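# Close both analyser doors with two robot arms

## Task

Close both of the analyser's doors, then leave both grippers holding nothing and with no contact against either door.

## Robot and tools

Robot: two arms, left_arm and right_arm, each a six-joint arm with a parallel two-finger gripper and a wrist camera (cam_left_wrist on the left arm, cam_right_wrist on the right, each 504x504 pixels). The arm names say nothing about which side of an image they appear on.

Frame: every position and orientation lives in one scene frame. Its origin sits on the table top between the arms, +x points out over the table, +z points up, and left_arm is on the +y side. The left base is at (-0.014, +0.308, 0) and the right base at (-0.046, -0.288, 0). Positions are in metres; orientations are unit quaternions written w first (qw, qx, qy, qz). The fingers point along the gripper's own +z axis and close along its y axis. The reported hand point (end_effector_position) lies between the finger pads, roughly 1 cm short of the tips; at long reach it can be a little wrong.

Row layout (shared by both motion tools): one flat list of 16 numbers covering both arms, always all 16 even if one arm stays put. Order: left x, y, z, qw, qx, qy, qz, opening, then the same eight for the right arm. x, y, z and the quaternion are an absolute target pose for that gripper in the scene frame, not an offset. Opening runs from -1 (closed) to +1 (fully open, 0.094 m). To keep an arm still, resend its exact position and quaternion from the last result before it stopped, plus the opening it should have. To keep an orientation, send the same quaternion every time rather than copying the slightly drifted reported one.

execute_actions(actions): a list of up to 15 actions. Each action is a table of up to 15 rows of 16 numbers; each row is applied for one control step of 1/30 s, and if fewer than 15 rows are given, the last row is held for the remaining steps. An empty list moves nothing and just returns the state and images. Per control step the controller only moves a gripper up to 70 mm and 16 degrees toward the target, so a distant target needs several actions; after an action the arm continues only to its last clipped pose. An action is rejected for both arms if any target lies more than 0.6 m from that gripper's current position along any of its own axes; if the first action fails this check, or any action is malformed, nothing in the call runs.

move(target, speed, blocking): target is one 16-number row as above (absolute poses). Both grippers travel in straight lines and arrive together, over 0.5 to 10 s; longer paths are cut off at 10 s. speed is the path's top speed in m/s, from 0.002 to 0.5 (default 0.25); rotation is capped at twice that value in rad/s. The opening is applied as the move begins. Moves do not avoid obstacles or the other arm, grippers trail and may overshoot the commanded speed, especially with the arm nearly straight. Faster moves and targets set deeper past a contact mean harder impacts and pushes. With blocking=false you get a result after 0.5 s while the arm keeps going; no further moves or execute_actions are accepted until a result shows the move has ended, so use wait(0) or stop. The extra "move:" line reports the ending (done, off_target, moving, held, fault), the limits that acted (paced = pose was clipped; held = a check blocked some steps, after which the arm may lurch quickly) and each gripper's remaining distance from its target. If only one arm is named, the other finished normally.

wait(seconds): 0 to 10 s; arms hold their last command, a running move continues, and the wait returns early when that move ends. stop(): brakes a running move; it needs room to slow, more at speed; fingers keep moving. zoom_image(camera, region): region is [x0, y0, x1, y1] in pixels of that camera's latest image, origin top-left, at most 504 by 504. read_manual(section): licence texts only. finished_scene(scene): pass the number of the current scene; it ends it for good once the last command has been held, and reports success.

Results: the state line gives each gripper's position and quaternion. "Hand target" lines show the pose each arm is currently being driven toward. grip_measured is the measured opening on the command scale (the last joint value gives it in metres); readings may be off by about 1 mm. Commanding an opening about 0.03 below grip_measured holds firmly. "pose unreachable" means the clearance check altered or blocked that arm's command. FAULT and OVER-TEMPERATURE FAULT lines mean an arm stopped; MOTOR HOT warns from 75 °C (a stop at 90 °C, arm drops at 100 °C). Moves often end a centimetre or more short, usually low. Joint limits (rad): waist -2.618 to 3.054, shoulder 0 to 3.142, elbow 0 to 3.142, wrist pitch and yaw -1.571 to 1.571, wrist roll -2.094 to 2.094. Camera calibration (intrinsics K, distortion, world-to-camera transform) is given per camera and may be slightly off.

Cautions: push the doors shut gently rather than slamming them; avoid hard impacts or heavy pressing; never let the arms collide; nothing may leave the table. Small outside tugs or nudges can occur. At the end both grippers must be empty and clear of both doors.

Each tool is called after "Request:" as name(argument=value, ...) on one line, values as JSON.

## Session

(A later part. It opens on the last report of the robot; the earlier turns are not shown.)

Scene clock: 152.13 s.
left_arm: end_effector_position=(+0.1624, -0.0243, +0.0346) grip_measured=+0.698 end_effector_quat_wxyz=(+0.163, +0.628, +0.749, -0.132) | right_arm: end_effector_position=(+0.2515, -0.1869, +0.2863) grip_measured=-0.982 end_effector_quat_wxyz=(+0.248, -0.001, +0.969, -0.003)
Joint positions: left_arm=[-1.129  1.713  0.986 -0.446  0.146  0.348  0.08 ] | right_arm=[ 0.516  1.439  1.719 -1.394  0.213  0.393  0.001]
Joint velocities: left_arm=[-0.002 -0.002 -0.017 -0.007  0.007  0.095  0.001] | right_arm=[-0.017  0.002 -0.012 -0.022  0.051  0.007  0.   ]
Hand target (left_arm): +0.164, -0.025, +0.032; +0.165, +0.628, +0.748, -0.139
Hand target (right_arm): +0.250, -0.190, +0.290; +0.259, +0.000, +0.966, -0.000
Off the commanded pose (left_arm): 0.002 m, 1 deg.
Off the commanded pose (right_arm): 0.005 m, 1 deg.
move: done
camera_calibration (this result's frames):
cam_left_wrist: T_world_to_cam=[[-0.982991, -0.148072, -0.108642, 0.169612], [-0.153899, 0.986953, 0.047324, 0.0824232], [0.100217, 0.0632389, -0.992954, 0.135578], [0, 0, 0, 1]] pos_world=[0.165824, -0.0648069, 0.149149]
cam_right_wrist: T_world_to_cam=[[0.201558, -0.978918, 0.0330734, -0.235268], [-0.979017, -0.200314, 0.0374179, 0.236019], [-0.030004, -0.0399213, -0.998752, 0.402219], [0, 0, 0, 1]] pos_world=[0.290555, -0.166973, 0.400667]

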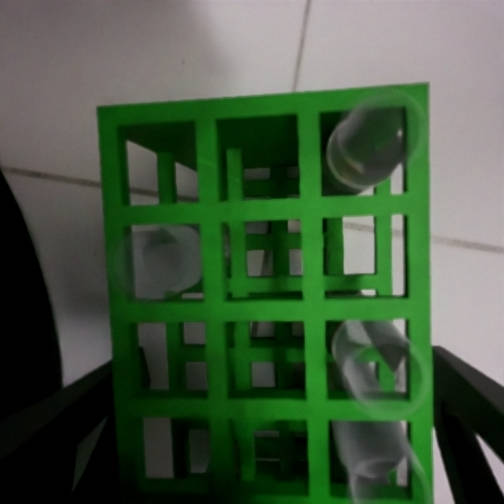

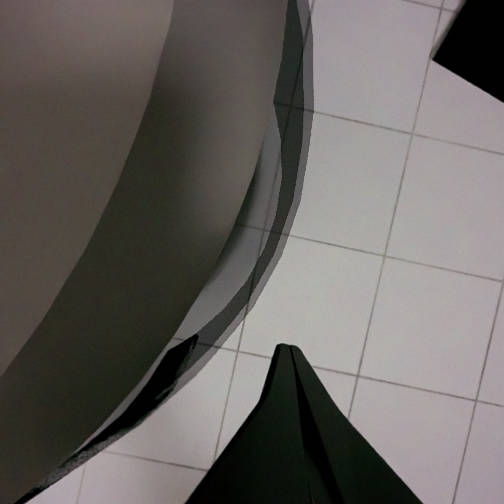

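Request:
move(target=[0.085,-0.02,0.035,0.165,0.628,0.748,-0.139,0.7,0.25,-0.17,0.29,0.259,0,0.966,0,-1], speed=0.1)

Request:
move(target=[0.08,0.0,0.13,0.165,0.628,0.748,-0.139,0.8,0.245,-0.14,0.29,0.259,0,0.966,0,-1], speed=0.15)

Request:
move(target=[0.08,0.14,0.17,0.165,0.628,0.748,-0.139,0.8,0.23,-0.06,0.29,0.259,0,0.966,0,-1], speed=0.12)

Scene clock: 156.93 s.
left_arm: end_effector_position=(+0.0846, -0.0164, +0.0268) grip_measured=+0.698 end_effector_quat_wxyz=(+0.146, +0.632, +0.750, -0.130) | right_arm: end_effector_position=(+0.2462, -0.1721, +0.2871) grip_measured=-0.982 end_effector_quat_wxyz=(+0.253, -0.004, +0.967, +0.000)
Joint positions: left_arm=[-1.353  1.598  0.834 -0.419  0.072  0.144  0.08 ] | right_arm=[ 0.579  1.439  1.719 -1.394  0.238  0.445  0.001]
Joint velocities: left_arm=[ 0.002 -0.007  0.002  0.022  0.022  0.007 -0.001] | right_arm=[-0.002  0.002  0.017  0.022  0.037 -0.022  0.   ]
Hand target (left_arm): +0.084, -0.020, +0.035; +0.163, +0.628, +0.748, -0.139
Hand target (right_arm): +0.250, -0.170, +0.290; +0.259, -0.000, +0.966, -0.000
Off the commanded pose (left_arm): 0.009 m, 2 deg.
Off the commanded pose (right_arm): 0.005 m, 1 deg.
move: done
camera_calibration (this result's frames):
cam_left_wrist: T_world_to_cam=[[-0.986449, -0.137125, -0.0900844, 0.0934013], [-0.144052, 0.986686, 0.075492, 0.0614922], [0.0785332, 0.0874458, -0.993069, 0.137351], [0, 0, 0, 1]] pos_world=[0.090207, -0.0598766, 0.140171]
cam_right_wrist: T_world_to_cam=[[0.208634, -0.977546, 0.0295969, -0.220215], [-0.977797, -0.20789, 0.0263438, 0.235309], [-0.0195993, -0.034436, -0.999215, 0.402039], [0, 0, 0, 1]] pos_world=[0.283908, -0.152508, 0.402042]

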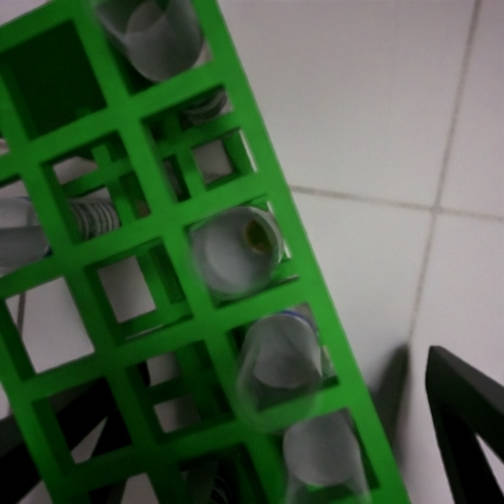

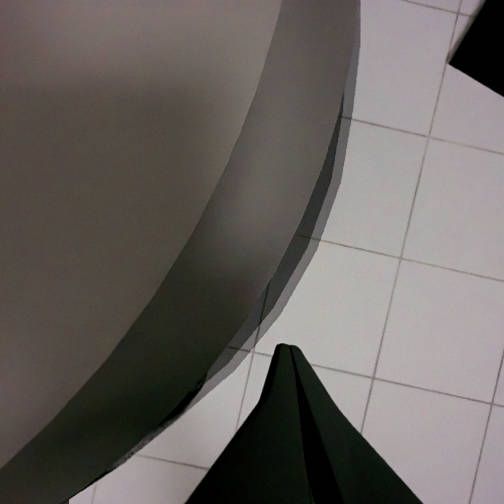

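Scene clock: 158.30 s.
left_arm: end_effector_position=(+0.0775, +0.0042, +0.1154) grip_measured=+0.798 end_effector_quat_wxyz=(+0.147, +0.631, +0.750, -0.131) | right_arm: end_effector_position=(+0.2391, -0.1477, +0.2808) grip_measured=-0.982 end_effector_quat_wxyz=(+0.244, -0.003, +0.970, -0.013)
Joint positions: left_arm=[-1.353  1.392  1.018 -0.805  0.072  0.144  0.084] | right_arm=[ 0.691  1.489  1.748 -1.43   0.298  0.552  0.001]
Joint velocities: left_arm=[-0.002  0.007  0.002 -0.007  0.037 -0.037 -0.001] | right_arm=[-0.012 -0.007 -0.002  0.066 -0.022 -0.022 -0.   ]
Hand target (left_arm): +0.080, +0.001, +0.130; +0.165, +0.628, +0.748, -0.139
Hand target (right_arm): +0.245, -0.140, +0.290; +0.259, -0.000, +0.966, -0.001
Off the commanded pose (left_arm): 0.015 m, 2 deg.
Off the commanded pose (right_arm): 0.013 m, 2 deg.
move: off_target (left_arm, right_arm)
camera_calibration (this result's frames):
cam_left_wrist: T_world_to_cam=[[-0.986349, -0.137418, -0.0907339, 0.0973183], [-0.144134, 0.986926, 0.0721261, 0.0337944], [0.0796362, 0.0842193, -0.99326, 0.224044], [0, 0, 0, 1]] pos_world=[0.0830187, -0.0388481, 0.228927]
cam_right_wrist: T_world_to_cam=[[0.201525, -0.97818, 0.0505134, -0.198918], [-0.978749, -0.199108, 0.0490598, 0.228761], [-0.0379317, -0.0593267, -0.997518, 0.3966], [0, 0, 0, 1]] pos_world=[0.27903, -0.1255, 0.394441]

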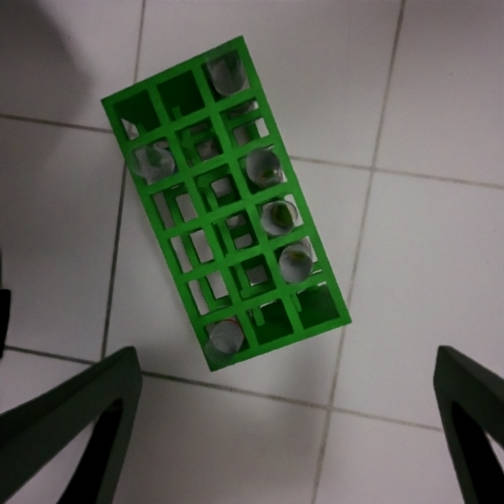

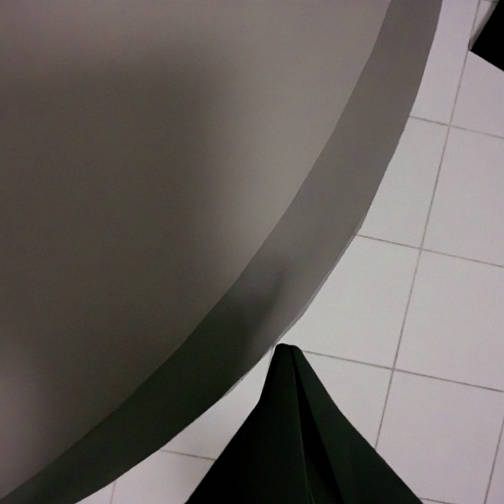

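Scene clock: 160.13 s.
left_arm: end_effector_position=(+0.0832, +0.1394, +0.1635) grip_measured=+0.798 end_effector_quat_wxyz=(+0.156, +0.628, +0.752, -0.130) | right_arm: end_effector_position=(+0.2250, -0.0651, +0.2807) grip_measured=-0.982 end_effector_quat_wxyz=(+0.243, -0.007, +0.970, -0.011)
Joint positions: left_arm=[-0.984  0.926  0.939 -1.222  0.198  0.482  0.084] | right_arm=[ 0.948  1.691  1.964 -1.527  0.384  0.8    0.001]
Joint velocities: left_arm=[ 0.007 -0.002  0.002  0.037  0.066 -0.037 -0.   ] | right_arm=[-0.012 -0.002  0.002 -0.022 -0.051  0.007  0.001]
Hand target (left_arm): +0.081, +0.141, +0.171; +0.168, +0.628, +0.747, -0.139
Hand target (right_arm): +0.230, -0.060, +0.289; +0.260, -0.000, +0.966, -0.002
Off the commanded pose (left_arm): 0.007 m, 1 deg.
Off the commanded pose (right_arm): 0.012 m, 2 deg.
move: off_target (right_arm)
camera_calibration (this result's frames):
cam_left_wrist: T_world_to_cam=[[-0.983478, -0.149117, -0.102636, 0.129271], [-0.155758, 0.985971, 0.0600122, -0.0991898], [0.0922474, 0.075007, -0.992907, 0.26007], [0, 0, 0, 1]] pos_world=[0.0876945, 0.0975676, 0.277446]
cam_right_wrist: T_world_to_cam=[[0.210191, -0.976452, 0.0485964, -0.116621], [-0.976888, -0.20779, 0.0501357, 0.230102], [-0.0388573, -0.0580113, -0.997559, 0.401198], [0, 0, 0, 1]] pos_world=[0.264886, -0.0427882, 0.39435]

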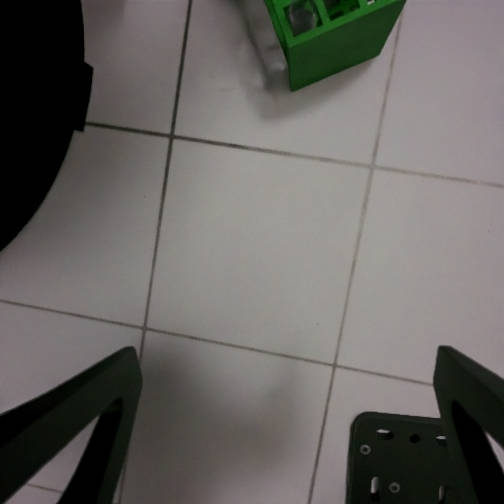

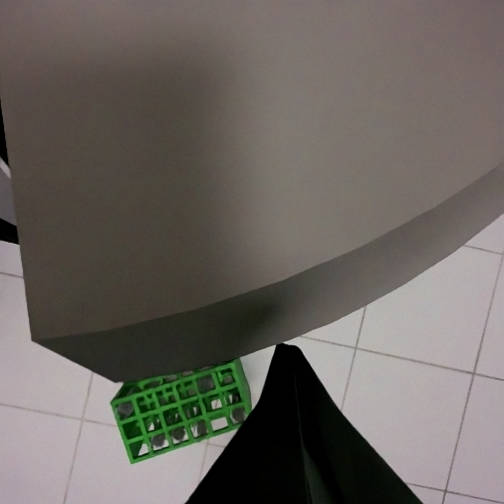

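Request:
move(target=[0.08,0.14,0.17,0.165,0.628,0.748,-0.139,0.8,0.24,-0.02,0.29,0.259,0,0.966,0,-1], speed=0.08)

Request:
move(target=[0.08,0.14,0.17,0.165,0.628,0.748,-0.139,0.8,0.265,-0.01,0.29,0.259,0,0.966,0,-1], speed=0.06)

Scene clock: 163.30 s.
left_arm: end_effector_position=(+0.0829, +0.1395, +0.1634) grip_measured=+0.798 end_effector_quat_wxyz=(+0.156, +0.629, +0.751, -0.130) | right_arm: end_effector_position=(+0.2368, -0.0228, +0.2811) grip_measured=-0.982 end_effector_quat_wxyz=(+0.248, -0.008, +0.969, -0.003)
Joint positions: left_arm=[-0.984  0.926  0.939 -1.223  0.199  0.485  0.084] | right_arm=[ 1.     1.855  2.167 -1.567  0.395  0.848  0.001]
Joint velocities: left_arm=[ 0.002 -0.022  0.007 -0.037 -0.051 -0.022 -0.001] | right_arm=[-0.002  0.002 -0.007  0.007 -0.081  0.022 -0.001]
Hand target (left_arm): +0.080, +0.140, +0.170; +0.165, +0.628, +0.748, -0.139
Hand target (right_arm): +0.240, -0.020, +0.289; +0.262, -0.001, +0.965, +0.003
Off the commanded pose (left_arm): 0.007 m, 1 deg.
Off the commanded pose (right_arm): 0.010 m, 2 deg.
joint sent to its limit (right arm) — the command would take joint 4 (wrist pitch) past its lower limit, so that joint was sent only as far as its limit.
move: done
camera_calibration (this result's frames):
cam_left_wrist: T_world_to_cam=[[-0.983952, -0.146271, -0.102191, 0.128521], [-0.152913, 0.986388, 0.0604644, -0.099688], [0.0919555, 0.0751204, -0.992926, 0.260045], [0, 0, 0, 1]] pos_world=[0.087302, 0.0975953, 0.277366]
cam_right_wrist: T_world_to_cam=[[0.21542, -0.975892, 0.0350571, -0.0752407], [-0.976059, -0.214074, 0.0384926, 0.253362], [-0.0300598, -0.0425099, -0.998644, 0.403117], [0, 0, 0, 1]] pos_world=[0.275622, -0.00205218, 0.395455]

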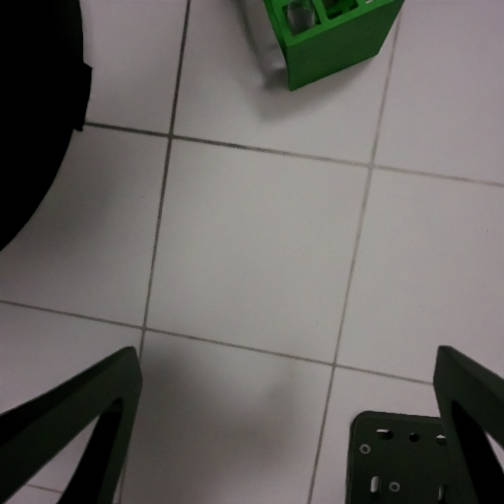

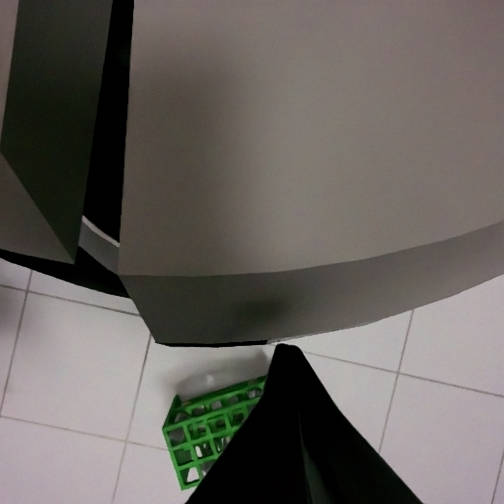

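Scene clock: 164.13 s.
left_arm: end_effector_position=(+0.0829, +0.1395, +0.1634) grip_measured=+0.798 end_effector_quat_wxyz=(+0.156, +0.629, +0.751, -0.130) | right_arm: end_effector_position=(+0.2487, -0.0052, +0.2851) grip_measured=-0.982 end_effector_quat_wxyz=(+0.246, -0.012, +0.969, +0.022)
Joint positions: left_arm=[-0.984  0.926  0.939 -1.223  0.199  0.485  0.084] | right_arm=[ 0.985  1.925  2.28  -1.567  0.354  0.825  0.001]
Joint velocities: left_arm=[0.002 0.017 0.002 0.022 0.037 0.037 0.   ] | right_arm=[-0.017 -0.012 -0.002  0.051  0.022 -0.051 -0.   ]
Hand target (left_arm): +0.080, +0.140, +0.170; +0.165, +0.628, +0.748, -0.139
Hand target (right_arm): +0.265, -0.011, +0.289; +0.266, -0.002, +0.964, +0.008
Off the commanded pose (left_arm): 0.007 m, 1 deg.
Off the commanded pose (right_arm): 0.018 m, 3 deg.
joint sent to its limit (right arm) — the command would take joint 4 (wrist pitch) past its lower limit, so that joint was sent only as far as its limit.
move: off_target (right_arm)
camera_calibration (this result's frames):
cam_left_wrist: T_world_to_cam=[[-0.983952, -0.146271, -0.102191, 0.128521], [-0.152913, 0.986388, 0.0604644, -0.099688], [0.0919555, 0.0751204, -0.992926, 0.260045], [0, 0, 0, 1]] pos_world=[0.087302, 0.0975953, 0.277366]
cam_right_wrist: T_world_to_cam=[[0.234872, -0.971964, -0.0110067, -0.0524722], [-0.971425, -0.23511, 0.0325187, 0.269068], [-0.0341948, 0.00305444, -0.999411, 0.409735], [0, 0, 0, 1]] pos_world=[0.287714, 0.0110079, 0.400167]

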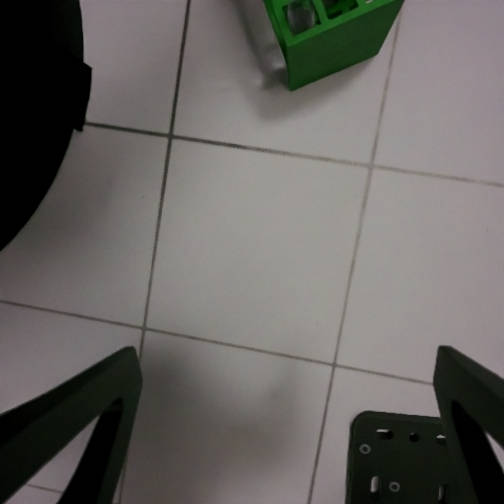

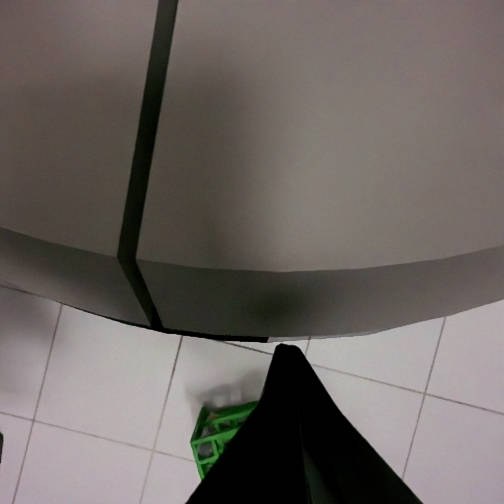

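Request:
move(target=[0.08,0.14,0.17,0.165,0.628,0.748,-0.139,0.8,0.15,-0.08,0.33,0.354,-0.354,0.854,0.146,-1], speed=0.3)

Scene clock: 167.90 s.
left_arm: end_effector_position=(+0.0829, +0.1395, +0.1634) grip_measured=+0.798 end_effector_quat_wxyz=(+0.156, +0.629, +0.751, -0.130) | right_arm: end_effector_position=(+0.1499, -0.0771, +0.3327) grip_measured=-0.982 end_effector_quat_wxyz=(+0.351, -0.353, +0.856, +0.142)
Joint positions: left_arm=[-0.984  0.926  0.939 -1.223  0.199  0.485  0.084] | right_arm=[ 0.922  1.148  1.548 -1.196  0.052  0.047  0.001]
Joint velocities: left_arm=[ 0.007 -0.012  0.002  0.022 -0.007  0.037  0.   ] | right_arm=[-0.012 -0.002  0.012 -0.022  0.007 -0.095  0.   ]
Hand target (left_arm): +0.080, +0.140, +0.170; +0.165, +0.628, +0.748, -0.139
Hand target (right_arm): +0.150, -0.079, +0.332; +0.356, -0.354, +0.853, +0.145
Off the commanded pose (left_arm): 0.007 m, 1 deg.
Off the commanded pose (right_arm): 0.004 m, 1 deg.
move: done
camera_calibration (this result's frames):
cam_left_wrist: T_world_to_cam=[[-0.983952, -0.146271, -0.102191, 0.128521], [-0.152913, 0.986388, 0.0604644, -0.099688], [0.0919555, 0.0751204, -0.992926, 0.260045], [0, 0, 0, 1]] pos_world=[0.087302, 0.0975953, 0.277366]
cam_right_wrist: T_world_to_cam=[[0.821652, -0.563687, 0.0845242, -0.186813], [-0.534147, -0.813227, -0.230973, 0.132134], [0.198934, 0.144631, -0.969282, 0.420073], [0, 0, 0, 1]] pos_world=[0.140507, -0.0586055, 0.453479]

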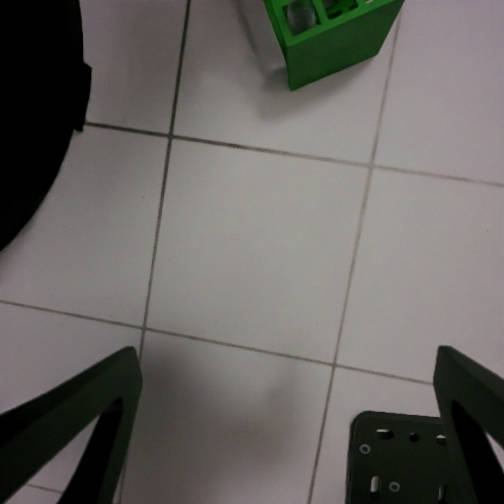

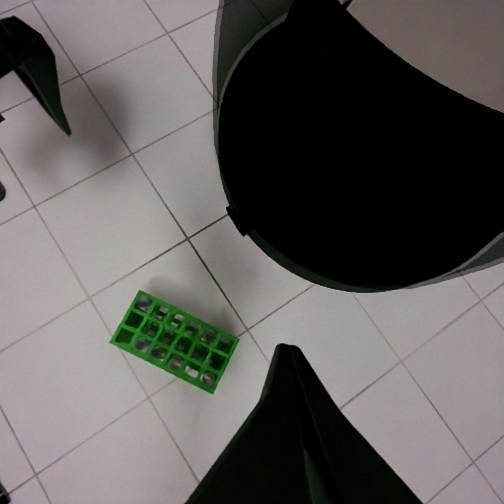

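Request:
finished_scene(scene=1)

The scene is finished: the task was done.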